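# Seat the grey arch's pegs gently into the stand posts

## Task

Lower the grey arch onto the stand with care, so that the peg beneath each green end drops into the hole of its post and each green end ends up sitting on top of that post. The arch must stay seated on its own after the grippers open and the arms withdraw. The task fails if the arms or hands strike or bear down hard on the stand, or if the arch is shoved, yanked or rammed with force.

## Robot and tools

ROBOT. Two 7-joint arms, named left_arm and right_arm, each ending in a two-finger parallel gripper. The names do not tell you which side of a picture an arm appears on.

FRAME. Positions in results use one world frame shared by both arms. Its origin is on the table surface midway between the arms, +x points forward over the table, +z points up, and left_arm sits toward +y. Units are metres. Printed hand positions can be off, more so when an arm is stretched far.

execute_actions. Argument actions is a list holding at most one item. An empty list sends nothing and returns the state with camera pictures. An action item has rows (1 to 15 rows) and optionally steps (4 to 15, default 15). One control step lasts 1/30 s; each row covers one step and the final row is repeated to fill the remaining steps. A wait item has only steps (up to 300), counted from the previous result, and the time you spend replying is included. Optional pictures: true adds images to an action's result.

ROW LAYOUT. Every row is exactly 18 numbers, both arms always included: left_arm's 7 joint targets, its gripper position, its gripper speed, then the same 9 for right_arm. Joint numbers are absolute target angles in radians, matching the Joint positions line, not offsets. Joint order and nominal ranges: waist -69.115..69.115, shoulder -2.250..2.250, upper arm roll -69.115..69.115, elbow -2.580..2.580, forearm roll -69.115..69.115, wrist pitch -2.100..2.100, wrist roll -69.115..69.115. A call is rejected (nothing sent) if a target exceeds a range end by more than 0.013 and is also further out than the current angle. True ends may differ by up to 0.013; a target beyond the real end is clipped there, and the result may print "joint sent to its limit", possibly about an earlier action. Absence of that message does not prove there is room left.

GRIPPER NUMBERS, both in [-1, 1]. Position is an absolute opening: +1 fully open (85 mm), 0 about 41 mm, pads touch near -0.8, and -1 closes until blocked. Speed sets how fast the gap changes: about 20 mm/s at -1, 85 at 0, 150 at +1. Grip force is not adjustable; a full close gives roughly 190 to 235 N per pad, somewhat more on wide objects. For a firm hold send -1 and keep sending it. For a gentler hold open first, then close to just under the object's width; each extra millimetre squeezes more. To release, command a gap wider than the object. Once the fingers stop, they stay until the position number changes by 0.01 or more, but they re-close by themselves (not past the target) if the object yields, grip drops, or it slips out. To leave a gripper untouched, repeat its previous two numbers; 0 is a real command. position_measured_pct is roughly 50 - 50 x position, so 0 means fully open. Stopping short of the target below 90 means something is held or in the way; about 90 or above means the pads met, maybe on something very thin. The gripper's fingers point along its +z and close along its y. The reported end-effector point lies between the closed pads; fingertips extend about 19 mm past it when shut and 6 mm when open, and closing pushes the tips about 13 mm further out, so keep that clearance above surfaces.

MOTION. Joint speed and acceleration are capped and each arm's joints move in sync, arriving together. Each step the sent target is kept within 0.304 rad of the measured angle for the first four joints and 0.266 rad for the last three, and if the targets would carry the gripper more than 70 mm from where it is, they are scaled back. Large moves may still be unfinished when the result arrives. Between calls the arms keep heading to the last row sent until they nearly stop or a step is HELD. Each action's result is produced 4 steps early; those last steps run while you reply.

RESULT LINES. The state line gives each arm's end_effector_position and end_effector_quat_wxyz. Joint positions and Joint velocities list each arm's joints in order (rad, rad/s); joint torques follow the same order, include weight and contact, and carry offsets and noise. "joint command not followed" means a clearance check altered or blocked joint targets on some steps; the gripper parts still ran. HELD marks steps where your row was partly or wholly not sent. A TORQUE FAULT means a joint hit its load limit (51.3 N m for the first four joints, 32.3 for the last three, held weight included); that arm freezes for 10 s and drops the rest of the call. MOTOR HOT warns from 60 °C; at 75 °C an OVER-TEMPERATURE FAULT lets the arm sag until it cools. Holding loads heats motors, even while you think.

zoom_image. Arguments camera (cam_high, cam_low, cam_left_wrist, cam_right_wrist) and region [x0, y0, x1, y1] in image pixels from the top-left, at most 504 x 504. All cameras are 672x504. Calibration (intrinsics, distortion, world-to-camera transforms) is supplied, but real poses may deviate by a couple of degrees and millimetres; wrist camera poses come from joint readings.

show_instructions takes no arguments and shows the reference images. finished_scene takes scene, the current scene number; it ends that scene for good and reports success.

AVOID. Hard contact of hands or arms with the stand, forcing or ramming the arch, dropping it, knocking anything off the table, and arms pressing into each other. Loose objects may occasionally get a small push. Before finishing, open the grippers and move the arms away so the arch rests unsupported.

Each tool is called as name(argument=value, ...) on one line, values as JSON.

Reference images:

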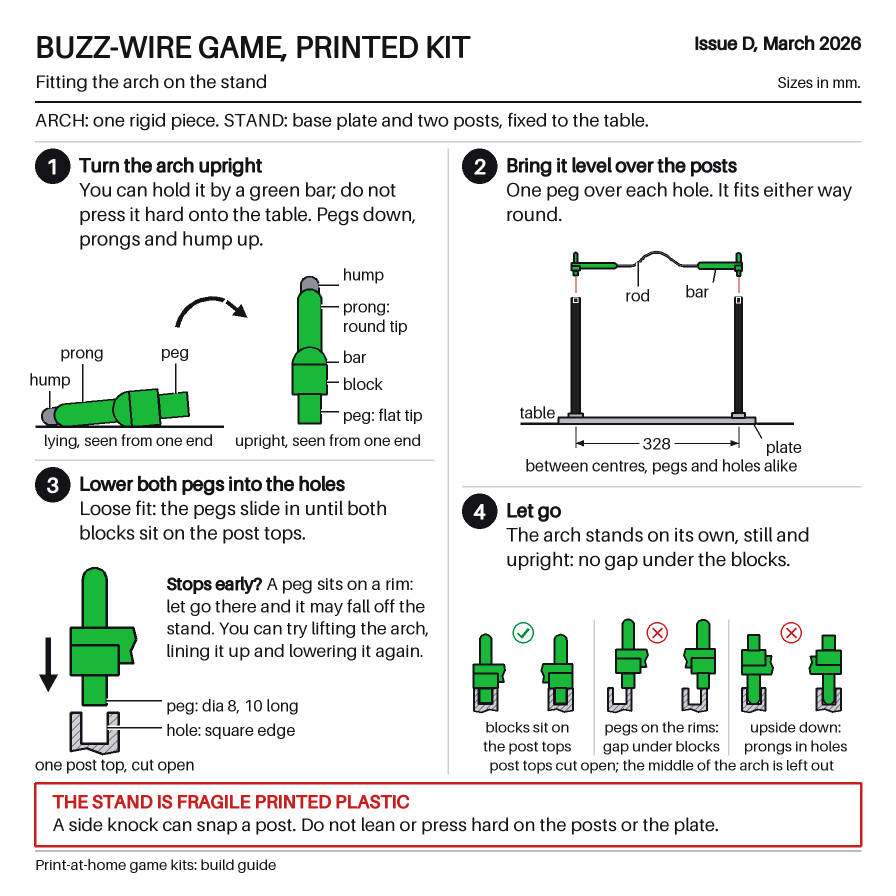

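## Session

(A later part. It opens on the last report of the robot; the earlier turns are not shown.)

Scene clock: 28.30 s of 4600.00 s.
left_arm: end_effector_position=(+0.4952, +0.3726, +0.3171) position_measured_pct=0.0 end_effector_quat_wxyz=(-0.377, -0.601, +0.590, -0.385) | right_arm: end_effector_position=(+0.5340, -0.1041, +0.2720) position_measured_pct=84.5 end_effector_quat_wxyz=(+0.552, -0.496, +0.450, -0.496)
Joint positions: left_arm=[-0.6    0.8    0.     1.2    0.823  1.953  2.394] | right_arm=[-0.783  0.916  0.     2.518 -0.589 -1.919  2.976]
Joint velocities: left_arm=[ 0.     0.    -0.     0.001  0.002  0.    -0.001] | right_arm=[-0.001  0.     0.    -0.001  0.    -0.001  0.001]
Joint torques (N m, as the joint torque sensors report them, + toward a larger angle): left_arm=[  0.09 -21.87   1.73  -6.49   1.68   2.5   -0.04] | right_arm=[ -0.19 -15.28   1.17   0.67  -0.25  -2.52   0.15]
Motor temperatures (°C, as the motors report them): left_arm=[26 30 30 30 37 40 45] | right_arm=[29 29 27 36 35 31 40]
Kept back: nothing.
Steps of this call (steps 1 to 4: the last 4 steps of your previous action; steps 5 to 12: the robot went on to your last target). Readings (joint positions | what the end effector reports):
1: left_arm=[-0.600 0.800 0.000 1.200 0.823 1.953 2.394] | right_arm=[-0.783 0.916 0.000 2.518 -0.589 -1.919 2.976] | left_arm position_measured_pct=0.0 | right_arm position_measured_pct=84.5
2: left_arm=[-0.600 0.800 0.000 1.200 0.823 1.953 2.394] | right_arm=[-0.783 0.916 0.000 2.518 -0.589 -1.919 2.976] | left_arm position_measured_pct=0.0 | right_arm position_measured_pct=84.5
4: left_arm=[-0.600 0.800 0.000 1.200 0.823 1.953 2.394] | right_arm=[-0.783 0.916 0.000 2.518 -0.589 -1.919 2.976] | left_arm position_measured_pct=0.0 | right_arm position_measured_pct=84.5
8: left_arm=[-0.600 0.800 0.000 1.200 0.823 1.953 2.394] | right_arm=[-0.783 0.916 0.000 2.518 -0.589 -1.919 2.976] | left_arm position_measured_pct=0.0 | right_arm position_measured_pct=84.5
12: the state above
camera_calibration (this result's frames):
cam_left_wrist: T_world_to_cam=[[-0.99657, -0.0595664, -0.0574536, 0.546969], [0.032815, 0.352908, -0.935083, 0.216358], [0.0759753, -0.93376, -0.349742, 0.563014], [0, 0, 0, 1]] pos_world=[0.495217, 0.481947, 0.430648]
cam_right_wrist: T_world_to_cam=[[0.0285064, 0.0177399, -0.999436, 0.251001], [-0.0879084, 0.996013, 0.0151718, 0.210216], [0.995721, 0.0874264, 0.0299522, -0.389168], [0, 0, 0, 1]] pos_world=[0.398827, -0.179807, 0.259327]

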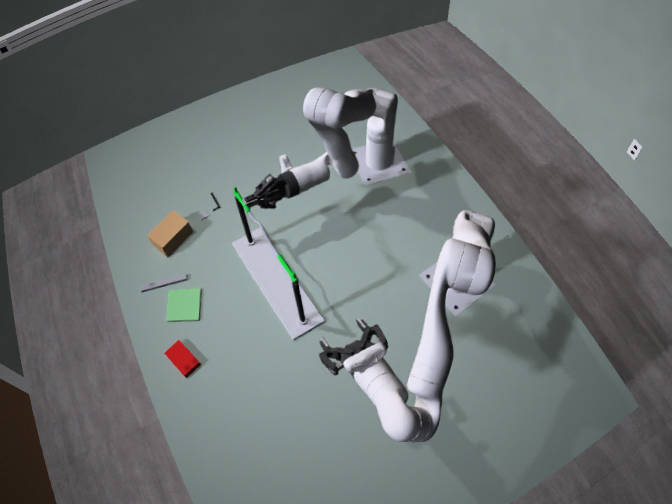

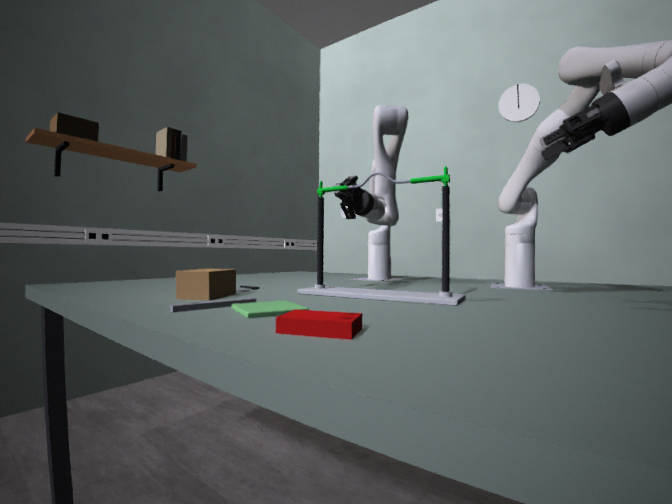

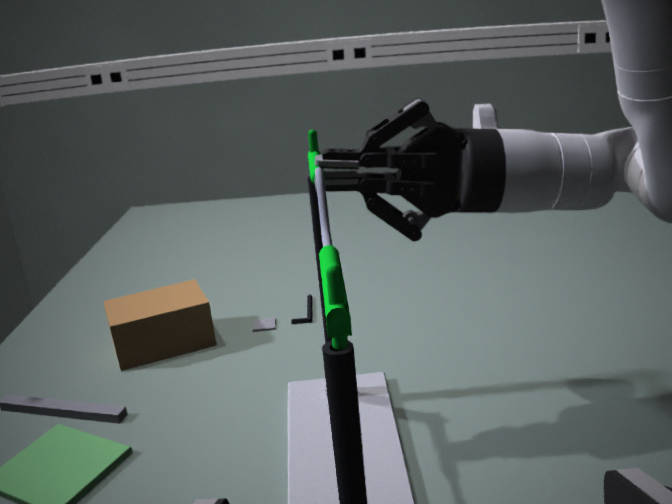

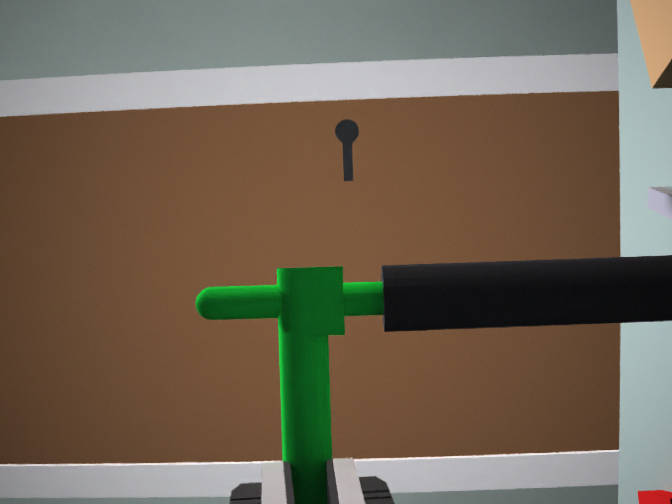

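execute_actions(actions=[{"rows":[[-0.6,0.8,0,1.2,0.823,1.953,2.394,1,0,-0.7833,0.906,0,2.5197,-0.587,-1.9108,2.9808,-1,-0.6]]}], pictures=true)

zoom_image(camera="cam_left_wrist", region=[305,290,375,370])

zoom_image(camera="cam_left_wrist", region=[295,115,345,205])

zoom_image(camera="cam_right_wrist", region=[330,250,450,350])

Scene clock: 28.90 s of 4600.00 s.
left_arm: end_effector_position=(+0.4952, +0.3726, +0.3171) position_measured_pct=0.0 end_effector_quat_wxyz=(-0.377, -0.601, +0.590, -0.385) | right_arm: end_effector_position=(+0.5339, -0.1042, +0.2737) position_measured_pct=84.5 end_effector_quat_wxyz=(+0.552, -0.497, +0.450, -0.496)
Joint positions: left_arm=[-0.6    0.8   -0.     1.2    0.823  1.953  2.394] | right_arm=[-0.783  0.906  0.     2.52  -0.587 -1.911  2.981]
Joint velocities: left_arm=[ 0.     0.     0.001 -0.     0.001  0.    -0.001] | right_arm=[ 0.    -0.002  0.     0.001  0.     0.002  0.   ]
Joint torques (N m, as the joint torque sensors report them, + toward a larger angle): left_arm=[  0.06 -21.89   1.93  -6.65   1.66   2.38  -0.04] | right_arm=[ -0.19 -16.51   1.35   0.    -0.3   -3.17   0.14]
Motor temperatures (°C, as the motors report them): left_arm=[26 30 30 30 37 40 45] | right_arm=[29 29 27 36 35 31 40]
Steps of this call (steps 1 to 7: the robot went on to your last target; steps 8 to 18: the first 11 steps of this action). Readings (joint positions | what the end effector reports):
8: left_arm=[-0.600 0.800 0.000 1.200 0.823 1.953 2.394] | right_arm=[-0.783 0.915 0.000 2.518 -0.589 -1.919 2.976] | left_arm position_measured_pct=0.0 | right_arm position_measured_pct=84.5
9: left_arm=[-0.600 0.800 0.000 1.200 0.823 1.953 2.394] | right_arm=[-0.783 0.910 0.000 2.519 -0.588 -1.915 2.978] | left_arm position_measured_pct=0.0 | right_arm position_measured_pct=84.5
11: left_arm=[-0.600 0.800 0.000 1.200 0.823 1.953 2.394] | right_arm=[-0.783 0.907 0.000 2.520 -0.587 -1.912 2.981] | left_arm position_measured_pct=0.0 | right_arm position_measured_pct=84.5
15: left_arm=[-0.600 0.800 0.000 1.200 0.823 1.953 2.394] | right_arm=[-0.783 0.906 -0.000 2.520 -0.587 -1.911 2.981] | left_arm position_measured_pct=0.0 | right_arm position_measured_pct=84.5
18: the state above
camera_calibration (this result's frames):
cam_left_wrist: T_world_to_cam=[[-0.99657, -0.0595664, -0.0574538, 0.546969], [0.0328152, 0.352908, -0.935082, 0.216358], [0.0759754, -0.93376, -0.349743, 0.563014], [0, 0, 0, 1]] pos_world=[0.495217, 0.481947, 0.430648]
cam_right_wrist: T_world_to_cam=[[0.026067, 0.0171915, -0.999512, 0.254035], [-0.0879446, 0.996015, 0.0148377, 0.210327], [0.995784, 0.087515, 0.027475, -0.38844], [0, 0, 0, 1]] pos_world=[0.398678, -0.179862, 0.261463]

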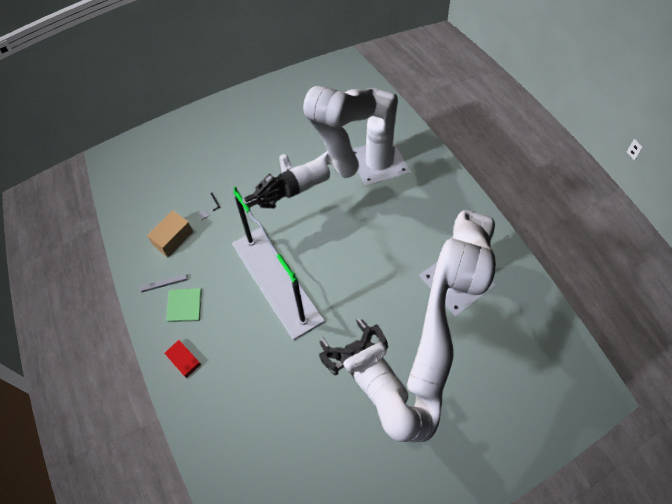

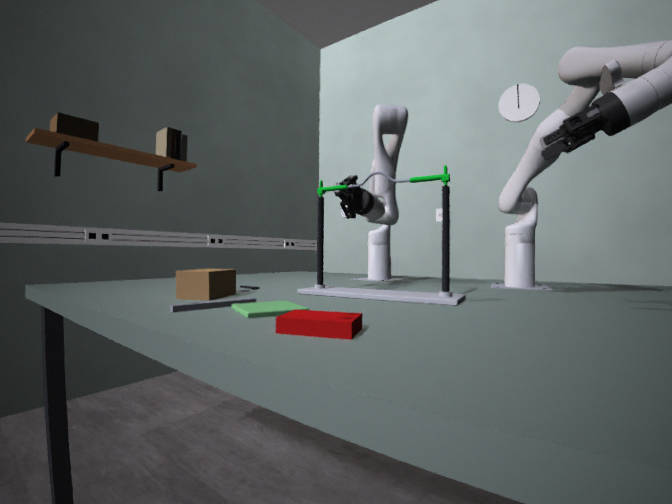

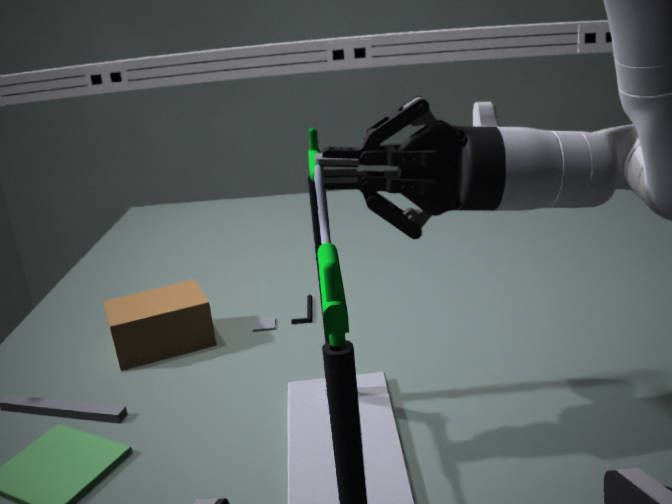

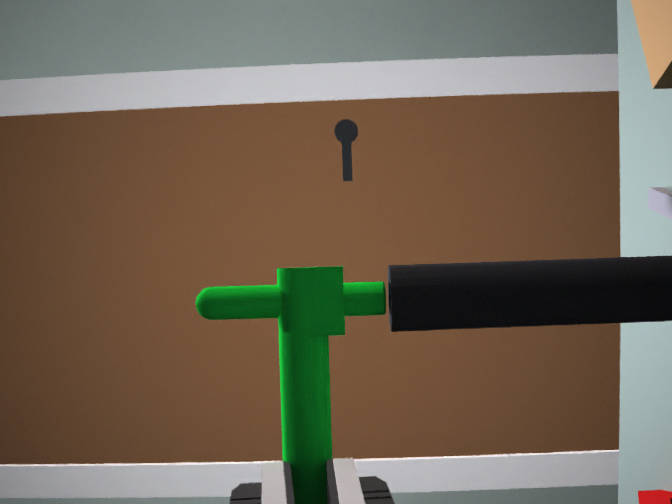

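Region (305, 290, 375, 370) of cam_left_wrist's 672x504 image, scaled by 6.300; it fills the left 441 columns of this view, and the rest is white.

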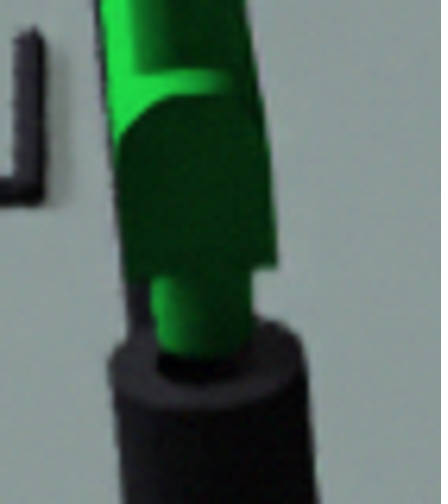

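Region (295, 115, 345, 205) of cam_left_wrist's 672x504 image, scaled by 5.600.

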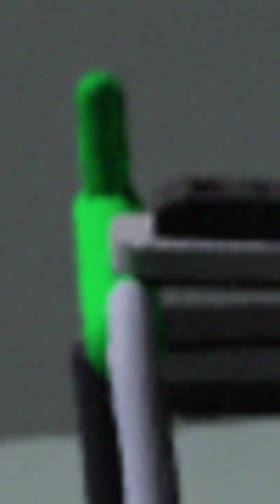

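Region (330, 250, 450, 350) of cam_right_wrist's 672x504 image, scaled by 4.200.

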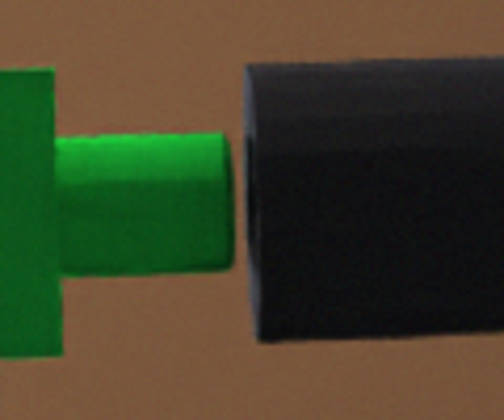

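execute_actions(actions=[{"rows":[[-0.6,0.8,0,1.2,0.823,1.953,2.394,1,0,-0.7796,0.906,0,2.52,-0.5807,-1.9118,2.9852,-1,-0.6],[-0.6,0.8,0,1.2,0.823,1.953,2.394,1,0,-0.7796,0.906,0,2.52,-0.5807,-1.9118,2.9852,-1,-0.6],[-0.6,0.8,0,1.2,0.823,1.953,2.394,1,0,-0.7796,0.906,0,2.52,-0.5807,-1.9118,2.9852,-1,-0.6],[-0.6,0.8,0,1.2,0.823,1.953,2.394,1,0,-0.7796,0.906,0,2.52,-0.5807,-1.9118,2.9852,-1,-0.6],[-0.6,0.8,0,1.2,0.823,1.953,2.394,1,0,-0.7796,0.906,0,2.52,-0.5807,-1.9118,2.9852,-1,-0.6],[-0.6,0.8,0,1.2,0.823,1.953,2.394,1,0,-0.7796,0.9087,0,2.5196,-0.5811,-1.9137,2.9839,-1,-0.6],[-0.6,0.8,0,1.2,0.823,1.953,2.394,1,0,-0.7796,0.9087,0,2.5196,-0.5811,-1.9137,2.9839,-1,-0.6],[-0.6,0.8,0,1.2,0.823,1.953,2.394,1,0,-0.7796,0.9113,0,2.5192,-0.5816,-1.9157,2.9825,-1,-0.6],[-0.6,0.8,0,1.2,0.823,1.953,2.394,1,0,-0.7796,0.9113,0,2.5192,-0.5816,-1.9157,2.9825,-1,-0.6],[-0.6,0.8,0,1.2,0.823,1.953,2.394,1,0,-0.7796,0.914,0,2.5188,-0.582,-1.9176,2.9811,-1,-0.6],[-0.6,0.8,0,1.2,0.823,1.953,2.394,1,0,-0.7796,0.914,0,2.5188,-0.582,-1.9176,2.9811,-1,-0.6],[-0.6,0.8,0,1.2,0.823,1.953,2.394,1,0,-0.7796,0.9167,0,2.5184,-0.5825,-1.9195,2.9798,-1,-0.6]]}])

execute_actions(actions=[{"steps":15}], pictures=true)

zoom_image(camera="cam_left_wrist", region=[305,290,375,370])

zoom_image(camera="cam_right_wrist", region=[330,250,450,350])

Scene clock: 29.80 s of 4600.00 s.
left_arm: end_effector_position=(+0.4952, +0.3726, +0.3171) position_measured_pct=0.0 end_effector_quat_wxyz=(-0.377, -0.601, +0.590, -0.385) | right_arm: end_effector_position=(+0.5342, -0.1042, +0.2721) position_measured_pct=84.5 end_effector_quat_wxyz=(+0.551, -0.498, +0.449, -0.496)
Joint positions: left_arm=[-0.6    0.8    0.     1.2    0.823  1.953  2.394] | right_arm=[-0.78   0.913  0.     2.519 -0.582 -1.917  2.982]
Joint velocities: left_arm=[ 0.    -0.    -0.001  0.    -0.     0.     0.002] | right_arm=[ 0.001  0.022  0.001 -0.011 -0.005 -0.03  -0.019]
Joint torques (N m, as the joint torque sensors report them, + toward a larger angle): left_arm=[  0.21 -21.91   1.64  -6.55   1.7    2.35  -0.04] | right_arm=[ -0.15 -16.74   1.58   0.15  -0.25  -3.05   0.01]
Motor temperatures (°C, as the motors report them): left_arm=[26 30 30 30 37 40 45] | right_arm=[29 29 27 36 35 31 40]
Steps of this call (steps 1 to 4: the last 4 steps of your previous action; steps 5 to 15: the robot went on to your last target; step 16: nothing new was sent; steps 17 to 27: the first 11 steps of this action). Readings (joint positions | what the end effector reports):
17: left_arm=[-0.600 0.800 0.000 1.200 0.823 1.953 2.394] | right_arm=[-0.782 0.906 -0.000 2.520 -0.586 -1.911 2.981] | left_arm position_measured_pct=0.0 | right_arm position_measured_pct=84.5
18: left_arm=[-0.600 0.800 0.000 1.200 0.823 1.953 2.394] | right_arm=[-0.780 0.906 -0.000 2.520 -0.583 -1.911 2.983] | left_arm position_measured_pct=0.0 | right_arm position_measured_pct=84.5
20: left_arm=[-0.600 0.800 0.000 1.200 0.823 1.953 2.394] | right_arm=[-0.780 0.906 0.000 2.520 -0.581 -1.912 2.985] | left_arm position_measured_pct=0.0 | right_arm position_measured_pct=84.5
24: left_arm=[-0.600 0.800 0.000 1.200 0.823 1.953 2.394] | right_arm=[-0.780 0.909 -0.000 2.520 -0.581 -1.914 2.984] | left_arm position_measured_pct=0.0 | right_arm position_measured_pct=84.5
27: the state above

Scene clock: 30.30 s of 4600.00 s.
left_arm: end_effector_position=(+0.4952, +0.3726, +0.3171) position_measured_pct=0.0 end_effector_quat_wxyz=(-0.377, -0.601, +0.590, -0.385) | right_arm: end_effector_position=(+0.5343, -0.1041, +0.2714) position_measured_pct=84.5 end_effector_quat_wxyz=(+0.552, -0.498, +0.449, -0.496)
Joint positions: left_arm=[-0.6    0.8    0.     1.2    0.823  1.953  2.394] | right_arm=[-0.78   0.916  0.     2.518 -0.582 -1.92   2.98 ]
Joint velocities: left_arm=[ 0.    -0.001  0.001 -0.    -0.001 -0.     0.   ] | right_arm=[ 0.001  0.001 -0.    -0.     0.    -0.003  0.   ]
Joint torques (N m, as the joint torque sensors report them, + toward a larger angle): left_arm=[ -0.04 -21.92   1.82  -6.58   1.73   2.46  -0.18] | right_arm=[ -0.48 -16.05   1.43   0.71  -0.47  -2.89   0.26]
Motor temperatures (°C, as the motors report them): left_arm=[26 30 30 30 37 40 45] | right_arm=[29 29 27 36 35 31 40]
Kept back: nothing.
Steps of this call (steps 1 to 4: the last 4 steps of your previous action; steps 5 to 15: the robot went on to your last target). Readings (joint positions | what the end effector reports):
1: left_arm=[-0.600 0.800 0.000 1.200 0.823 1.953 2.394] | right_arm=[-0.780 0.914 0.000 2.519 -0.582 -1.918 2.981] | left_arm position_measured_pct=0.0 | right_arm position_measured_pct=84.5
2: left_arm=[-0.600 0.800 0.000 1.200 0.823 1.953 2.394] | right_arm=[-0.780 0.915 0.000 2.518 -0.582 -1.919 2.980] | left_arm position_measured_pct=0.0 | right_arm position_measured_pct=84.5
4: left_arm=[-0.600 0.800 0.000 1.200 0.823 1.953 2.394] | right_arm=[-0.780 0.916 0.000 2.518 -0.582 -1.920 2.980] | left_arm position_measured_pct=0.0 | right_arm position_measured_pct=84.5
8: left_arm=[-0.600 0.800 0.000 1.200 0.823 1.953 2.394] | right_arm=[-0.780 0.916 0.000 2.518 -0.583 -1.920 2.980] | left_arm position_measured_pct=0.0 | right_arm position_measured_pct=84.5
15: the state above
All arms were judged still, so your last target was given up. Only a new action makes them travel on or press farther. Fingers that are still opening or closing keep moving.
camera_calibration (this result's frames):
cam_left_wrist: T_world_to_cam=[[-0.99657, -0.0595664, -0.0574537, 0.546969], [0.0328151, 0.352908, -0.935083, 0.216358], [0.0759754, -0.93376, -0.349742, 0.563014], [0, 0, 0, 1]] pos_world=[0.495217, 0.481947, 0.430648]
cam_right_wrist: T_world_to_cam=[[0.0272616, 0.0149839, -0.999516, 0.25084], [-0.0901943, 0.995846, 0.0124688, 0.212183], [0.995551, 0.0898107, 0.0284998, -0.388736], [0, 0, 0, 1]] pos_world=[0.399306, -0.180148, 0.259151]

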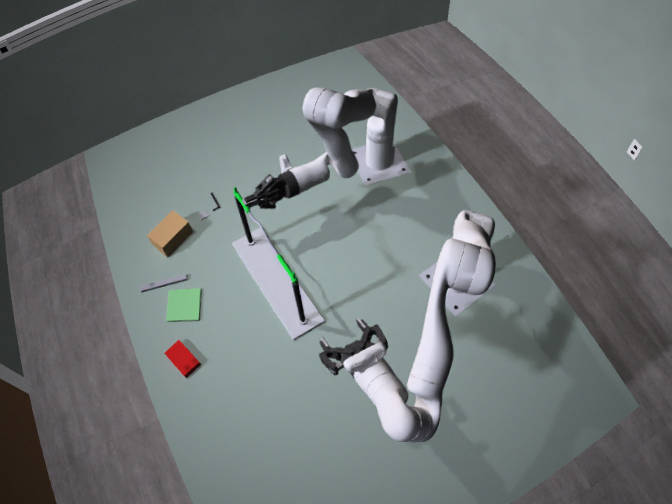

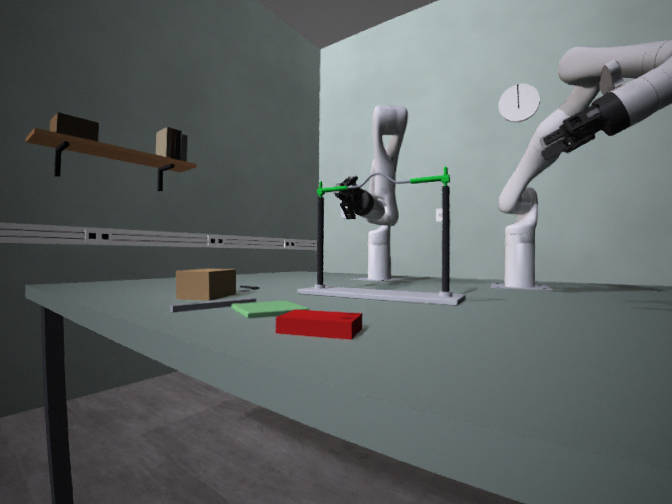

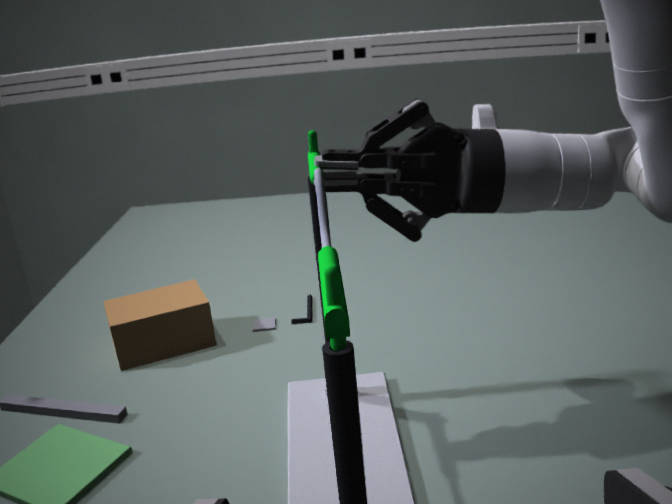

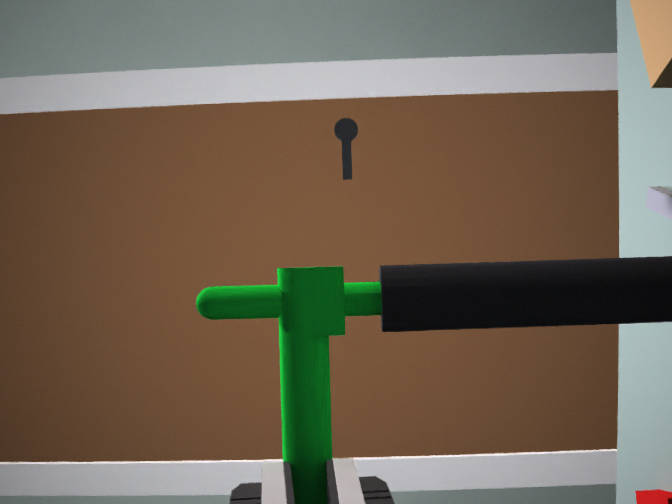

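Region (305, 290, 375, 370) of cam_left_wrist's 672x504 image, scaled by 6.300; it fills the left 441 columns of this view, and the rest is white.

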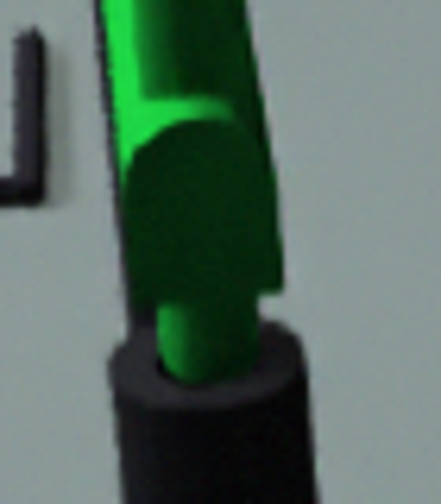

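Region (330, 250, 450, 350) of cam_right_wrist's 672x504 image, scaled by 4.200.

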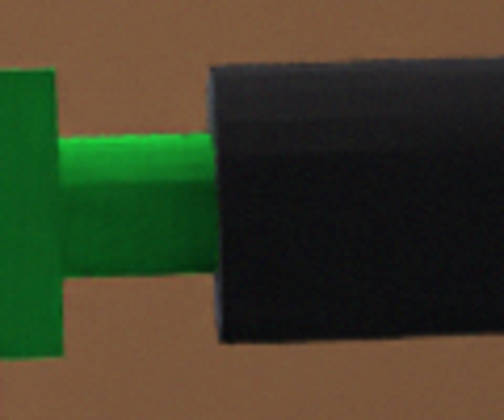

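execute_actions(actions=[{"rows":[[-0.6,0.8,0,1.2,0.823,1.953,2.394,1,0,-0.7796,0.9167,0,2.5184,-0.5825,-1.9195,2.976,-1,-0.6],[-0.6,0.8,0,1.2,0.823,1.953,2.394,1,0,-0.7796,0.9167,0,2.5184,-0.5825,-1.9195,2.976,-1,-0.6],[-0.6,0.8,0,1.2,0.823,1.953,2.394,1,0,-0.7796,0.9167,0,2.5184,-0.5825,-1.9195,2.976,-1,-0.6],[-0.6,0.8,0,1.2,0.823,1.953,2.394,1,0,-0.7812,0.9164,0,2.5174,-0.5855,-1.9182,2.976,-1,-0.6]]}], pictures=true)

zoom_image(camera="cam_left_wrist", region=[305,290,375,370])

Scene clock: 30.87 s of 4600.00 s.
left_arm: end_effector_position=(+0.4952, +0.3726, +0.3171) position_measured_pct=0.0 end_effector_quat_wxyz=(-0.377, -0.601, +0.590, -0.385) | right_arm: end_effector_position=(+0.5343, -0.1041, +0.2711) position_measured_pct=84.5 end_effector_quat_wxyz=(+0.552, -0.497, +0.450, -0.495)
Joint positions: left_arm=[-0.6    0.8    0.     1.2    0.823  1.953  2.394] | right_arm=[-0.781  0.916 -0.     2.517 -0.585 -1.918  2.976]
Joint velocities: left_arm=[-0.    -0.001  0.001 -0.001 -0.001  0.    -0.   ] | right_arm=[-0. -0.  0.  0. -0. -0. -0.]
Joint torques (N m, as the joint torque sensors report them, + toward a larger angle): left_arm=[  0.01 -21.81   1.64  -6.5    1.84   2.35  -0.12] | right_arm=[  0.11 -16.39   1.4    0.25  -0.33  -3.2    0.05]
Motor temperatures (°C, as the motors report them): left_arm=[26 30 30 30 37 40 45] | right_arm=[29 29 27 36 35 31 40]
Steps of this call (steps 1 to 6: nothing new was sent; steps 7 to 17: the first 11 steps of this action). Readings (joint positions | what the end effector reports):
7: left_arm=[-0.600 0.800 0.000 1.200 0.823 1.953 2.394] | right_arm=[-0.780 0.916 0.000 2.518 -0.582 -1.920 2.979] | left_arm position_measured_pct=0.0 | right_arm position_measured_pct=84.5
8: left_arm=[-0.600 0.800 0.000 1.200 0.823 1.953 2.394] | right_arm=[-0.780 0.916 0.000 2.518 -0.582 -1.920 2.978] | left_arm position_measured_pct=0.0 | right_arm position_measured_pct=84.5
10: left_arm=[-0.600 0.800 0.000 1.200 0.823 1.953 2.394] | right_arm=[-0.780 0.917 0.000 2.518 -0.583 -1.919 2.976] | left_arm position_measured_pct=0.0 | right_arm position_measured_pct=84.5
14: left_arm=[-0.600 0.800 0.000 1.200 0.823 1.953 2.394] | right_arm=[-0.781 0.916 -0.000 2.517 -0.585 -1.918 2.976] | left_arm position_measured_pct=0.0 | right_arm position_measured_pct=84.5
17: the state above
camera_calibration (this result's frames):
cam_left_wrist: T_world_to_cam=[[-0.99657, -0.0595664, -0.0574538, 0.546969], [0.0328152, 0.352908, -0.935083, 0.216358], [0.0759753, -0.93376, -0.349742, 0.563014], [0, 0, 0, 1]] pos_world=[0.495217, 0.481947, 0.430648]
cam_right_wrist: T_world_to_cam=[[0.0262345, 0.0182178, -0.99949, 0.251411], [-0.0889915, 0.995907, 0.0158166, 0.210667], [0.995687, 0.0885312, 0.0277483, -0.388741], [0, 0, 0, 1]] pos_world=[0.399216, -0.179969, 0.258738]

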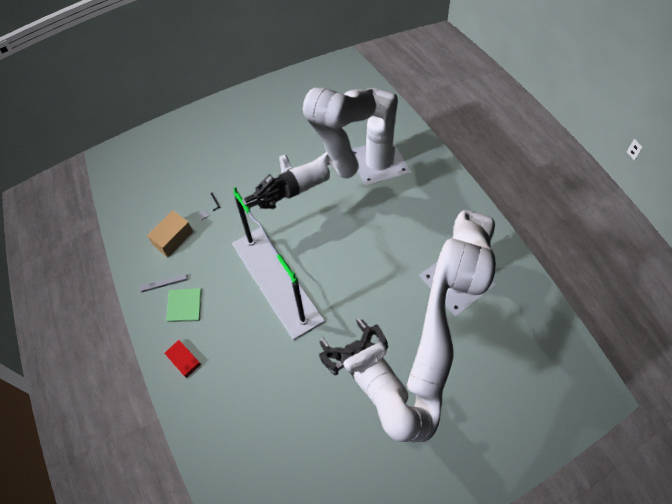

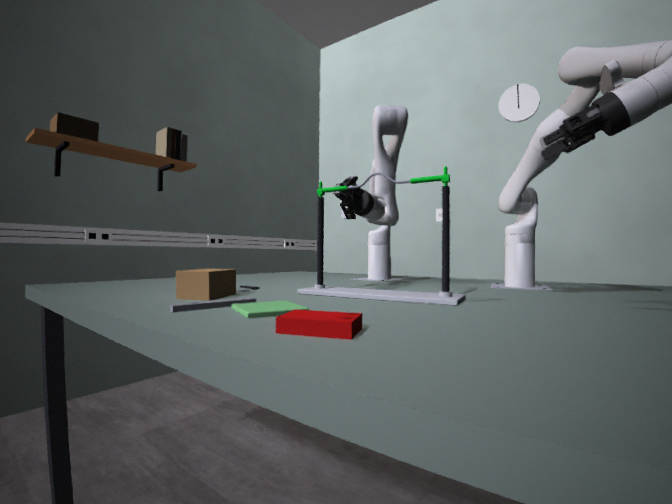

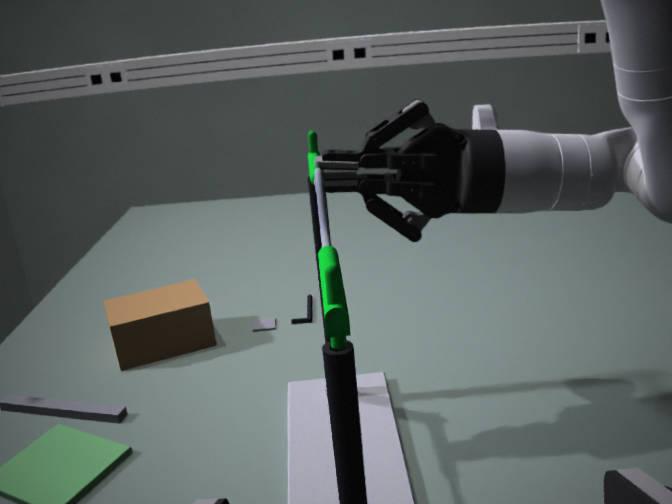

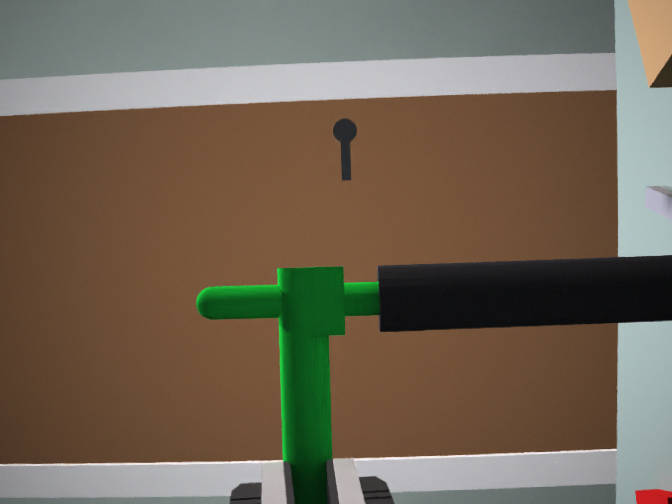

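Region (305, 290, 375, 370) of cam_left_wrist's 672x504 image, scaled by 6.300; it fills the left 441 columns of this view, and the rest is white.

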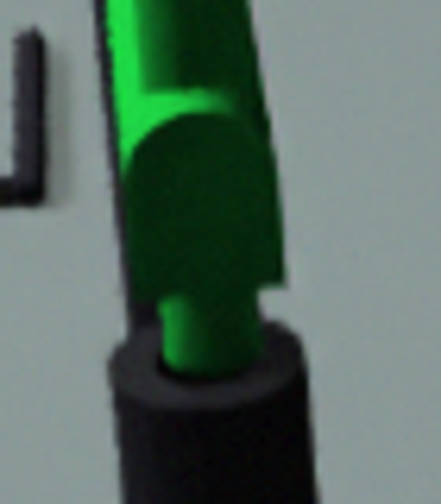

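execute_actions(actions=[{"rows":[[-0.6,0.8,0,1.2,0.823,1.953,2.394,1,0,-0.7834,0.916,0,2.5161,-0.5897,-1.9164,2.976,-1,-0.6]]}], pictures=true)

zoom_image(camera="cam_left_wrist", region=[305,290,375,370])

Scene clock: 31.37 s of 4600.00 s.
left_arm: end_effector_position=(+0.4952, +0.3726, +0.3171) position_measured_pct=0.0 end_effector_quat_wxyz=(-0.377, -0.601, +0.590, -0.385) | right_arm: end_effector_position=(+0.5344, -0.1041, +0.2712) position_measured_pct=84.5 end_effector_quat_wxyz=(+0.552, -0.496, +0.451, -0.496)
Joint positions: left_arm=[-0.6    0.8    0.     1.2    0.823  1.953  2.394] | right_arm=[-0.783  0.916  0.     2.516 -0.59  -1.916  2.976]
Joint velocities: left_arm=[-0.     0.002  0.001  0.001  0.001  0.     0.   ] | right_arm=[ 0. -0.  0. -0. -0.  0.  0.]
Joint torques (N m, as the joint torque sensors report them, + toward a larger angle): left_arm=[  0.   -21.77   1.79  -6.62   1.81   2.51  -0.06] | right_arm=[ -0.34 -16.38   1.46   0.35  -0.42  -3.22   0.13]
Motor temperatures (°C, as the motors report them): left_arm=[26 30 30 30 37 40 45] | right_arm=[29 29 27 36 35 31 40]
Steps of this call (steps 1 to 4: the last 4 steps of your previous action; steps 5 to 15: the first 11 steps of this action). Readings (joint positions | what the end effector reports):
5: left_arm=[-0.600 0.800 0.000 1.200 0.823 1.953 2.394] | right_arm=[-0.782 0.916 0.000 2.517 -0.586 -1.918 2.976] | left_arm position_measured_pct=0.0 | right_arm position_measured_pct=84.5
6: left_arm=[-0.600 0.800 0.000 1.200 0.823 1.953 2.394] | right_arm=[-0.783 0.916 0.000 2.516 -0.588 -1.917 2.976] | left_arm position_measured_pct=0.0 | right_arm position_measured_pct=84.5
8: left_arm=[-0.600 0.800 0.000 1.200 0.823 1.953 2.394] | right_arm=[-0.783 0.916 -0.000 2.516 -0.589 -1.917 2.976] | left_arm position_measured_pct=0.0 | right_arm position_measured_pct=84.5
12: left_arm=[-0.600 0.800 0.000 1.200 0.823 1.953 2.394] | right_arm=[-0.783 0.916 -0.000 2.516 -0.590 -1.916 2.976] | left_arm position_measured_pct=0.0 | right_arm position_measured_pct=84.5
15: the state above
camera_calibration (this result's frames):
cam_left_wrist: T_world_to_cam=[[-0.99657, -0.0595664, -0.0574538, 0.546969], [0.0328152, 0.352908, -0.935082, 0.216358], [0.0759754, -0.93376, -0.349742, 0.563014], [0, 0, 0, 1]] pos_world=[0.495217, 0.481947, 0.430648]
cam_right_wrist: T_world_to_cam=[[0.0266625, 0.0180671, -0.999481, 0.251266], [-0.0868375, 0.996099, 0.0156894, 0.209542], [0.995866, 0.0863741, 0.0281273, -0.389272], [0, 0, 0, 1]] pos_world=[0.399159, -0.179641, 0.258797]

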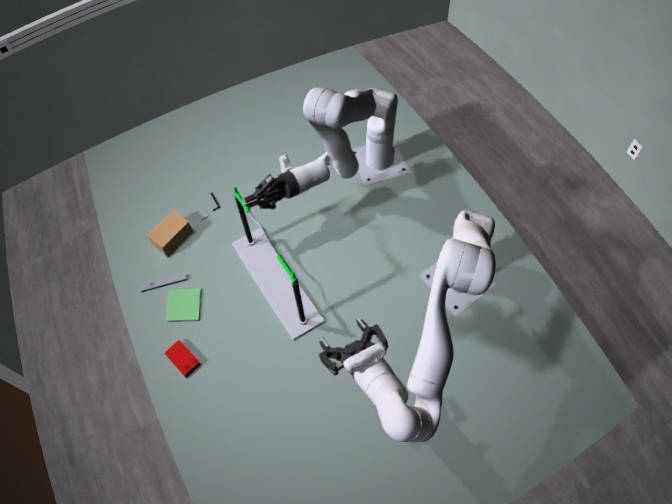

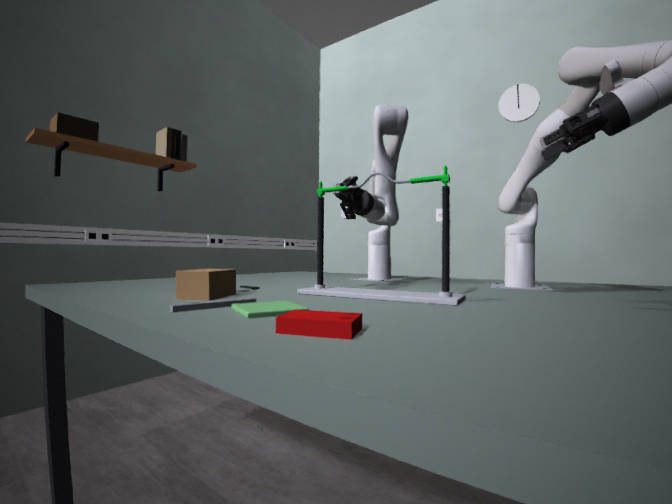

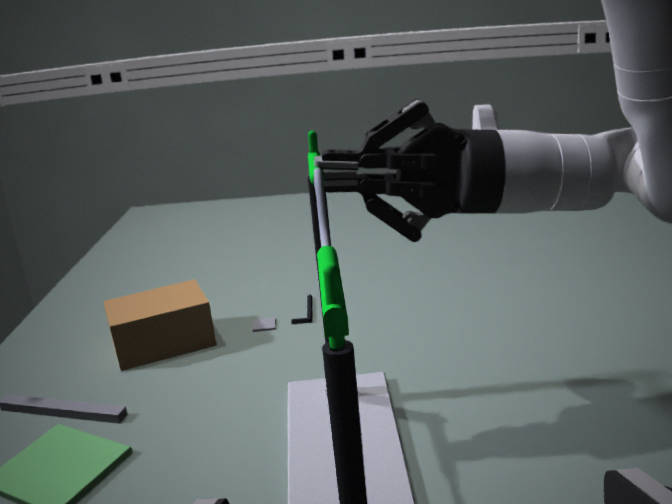

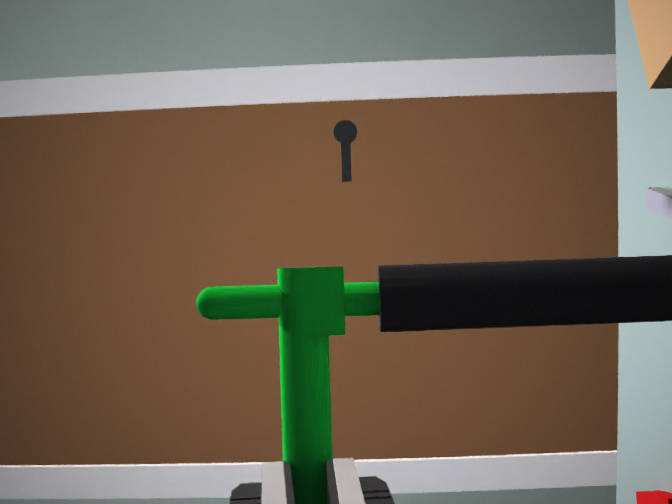

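Region (305, 290, 375, 370) of cam_left_wrist's 672x504 image, scaled by 6.300; it fills the left 441 columns of this view, and the rest is white.

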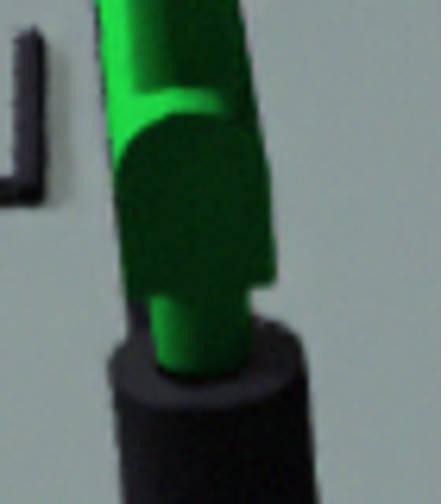

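execute_actions(actions=[{"rows":[[-0.6,0.8,0,1.2,0.823,1.953,2.394,1,0,-0.7826,0.9161,0,2.5165,-0.5882,-1.917,2.976,-1,-0.6],[-0.6,0.8,0,1.2,0.823,1.953,2.394,1,0,-0.7826,0.9161,0,2.5165,-0.5882,-1.917,2.976,-1,-0.6],[-0.6,0.8,0,1.2,0.823,1.953,2.394,1,0,-0.7826,0.9161,0,2.5165,-0.5882,-1.917,2.976,-1,-0.6],[-0.6,0.8,0,1.2,0.823,1.953,2.394,1,0,-0.7826,0.9161,0,2.5165,-0.5882,-1.917,2.976,-1,-0.6],[-0.6,0.8,0,1.2,0.823,1.953,2.394,1,0,-0.7826,0.9161,0,2.5165,-0.5882,-1.917,2.979,-1,-0.6],[-0.6,0.8,0,1.2,0.823,1.953,2.394,1,0,-0.7826,0.9161,0,2.5165,-0.5882,-1.917,2.979,-1,-0.6],[-0.6,0.8,0,1.2,0.823,1.953,2.394,1,0,-0.7826,0.9161,0,2.5165,-0.5882,-1.917,2.982,-1,-0.6]]}], pictures=true)

zoom_image(camera="cam_left_wrist", region=[305,290,375,370])

Scene clock: 32.87 s of 4600.00 s.
left_arm: end_effector_position=(+0.4952, +0.3726, +0.3171) position_measured_pct=0.0 end_effector_quat_wxyz=(-0.377, -0.601, +0.590, -0.385) | right_arm: end_effector_position=(+0.5344, -0.1040, +0.2712) position_measured_pct=84.5 end_effector_quat_wxyz=(+0.550, -0.498, +0.449, -0.497)
Joint positions: left_arm=[-0.6    0.8    0.     1.2    0.823  1.953  2.394] | right_arm=[-0.783  0.916 -0.     2.516 -0.588 -1.917  2.982]
Joint velocities: left_arm=[-0.     0.002 -0.001 -0.     0.001  0.    -0.   ] | right_arm=[ 0.001  0.    -0.    -0.    -0.    -0.     0.002]
Joint torques (N m, as the joint torque sensors report them, + toward a larger angle): left_arm=[ -0.12 -21.97   1.77  -6.67   1.7    2.44  -0.07] | right_arm=[ -0.06 -16.46   1.64   0.3   -0.29  -3.3    0.22]
Motor temperatures (°C, as the motors report them): left_arm=[26 30 30 30 37 40 45] | right_arm=[29 29 27 36 35 31 40]
Steps of this call (steps 1 to 4: the last 4 steps of your previous action; steps 5 to 15: the robot went on to your last target; steps 16 to 34: nothing new was sent; steps 35 to 45: the first 11 steps of this action). Readings (joint positions | what the end effector reports):
35: left_arm=[-0.600 0.800 0.000 1.200 0.823 1.953 2.394] | right_arm=[-0.783 0.916 -0.000 2.516 -0.589 -1.916 2.976] | left_arm position_measured_pct=0.0 | right_arm position_measured_pct=84.5
36: left_arm=[-0.600 0.800 0.000 1.200 0.823 1.953 2.394] | right_arm=[-0.783 0.916 -0.000 2.516 -0.589 -1.917 2.976] | left_arm position_measured_pct=0.0 | right_arm position_measured_pct=84.5
38: left_arm=[-0.600 0.800 0.000 1.200 0.823 1.953 2.394] | right_arm=[-0.783 0.916 0.000 2.516 -0.588 -1.917 2.976] | left_arm position_measured_pct=0.0 | right_arm position_measured_pct=84.5
42: left_arm=[-0.600 0.800 0.000 1.200 0.823 1.953 2.394] | right_arm=[-0.783 0.916 -0.000 2.516 -0.588 -1.917 2.981] | left_arm position_measured_pct=0.0 | right_arm position_measured_pct=84.5
45: the state above
camera_calibration (this result's frames):
cam_left_wrist: T_world_to_cam=[[-0.99657, -0.0595664, -0.0574539, 0.546969], [0.0328152, 0.352908, -0.935083, 0.216358], [0.0759754, -0.93376, -0.349742, 0.563014], [0, 0, 0, 1]] pos_world=[0.495217, 0.481947, 0.430648]
cam_right_wrist: T_world_to_cam=[[0.0270195, 0.0123476, -0.999559, 0.250429], [-0.0872229, 0.996139, 0.00994757, 0.211216], [0.995822, 0.0869156, 0.0279922, -0.389122], [0, 0, 0, 1]] pos_world=[0.399153, -0.179672, 0.25911]

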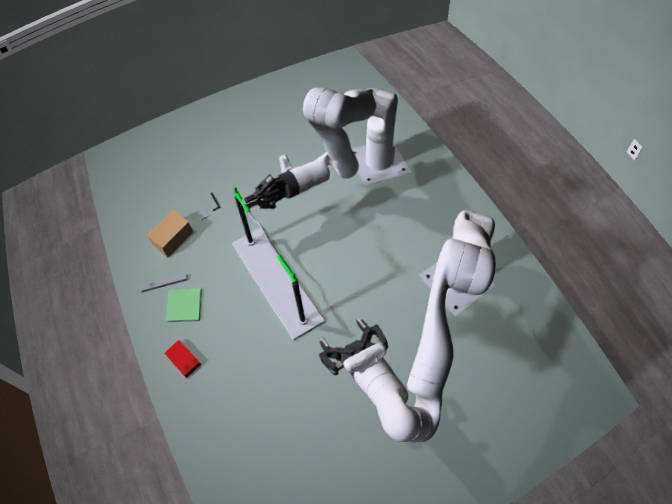

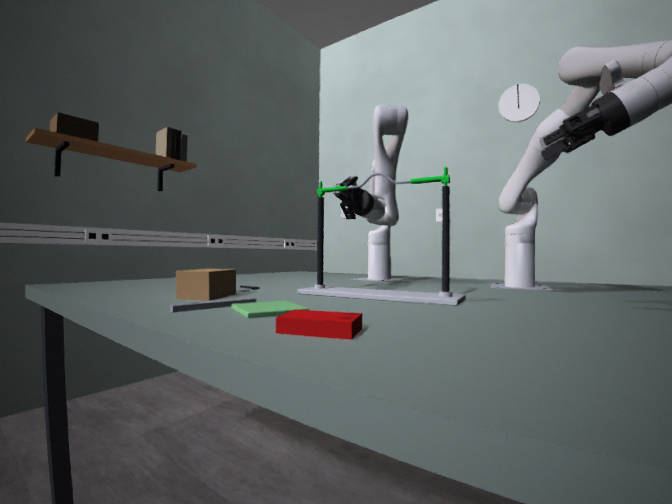

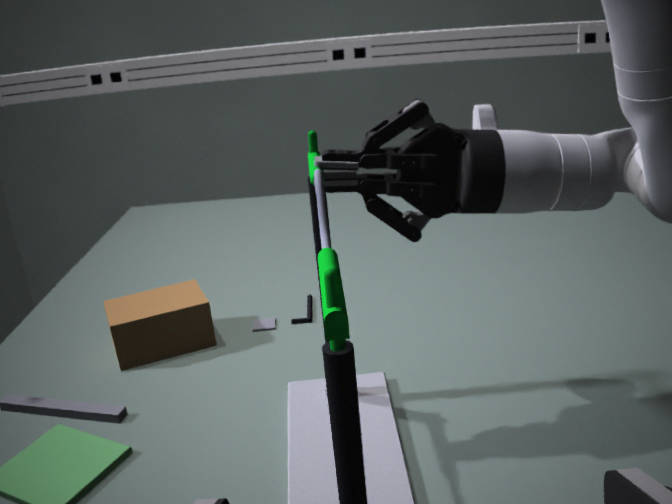

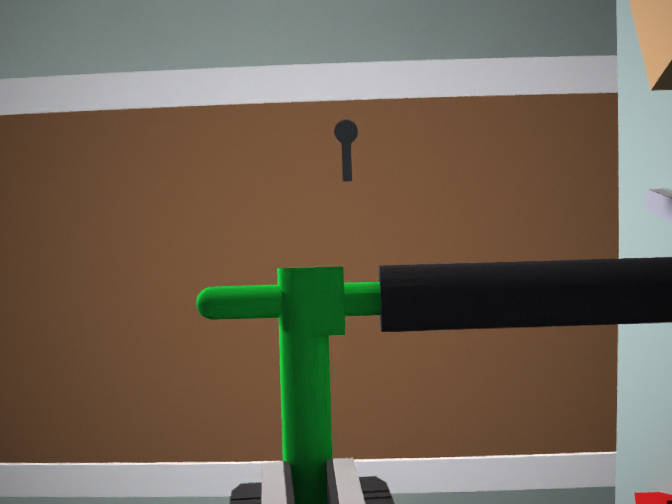

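Region (305, 290, 375, 370) of cam_left_wrist's 672x504 image, scaled by 6.300; it fills the left 441 columns of this view, and the rest is white.

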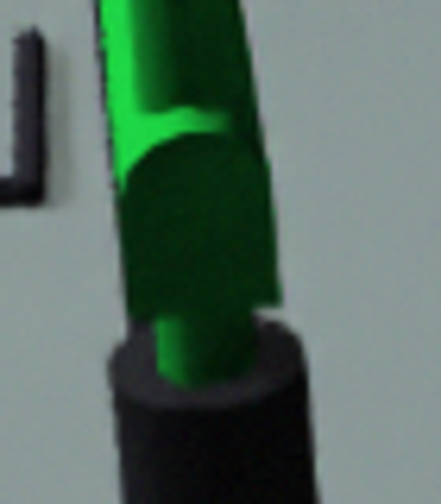

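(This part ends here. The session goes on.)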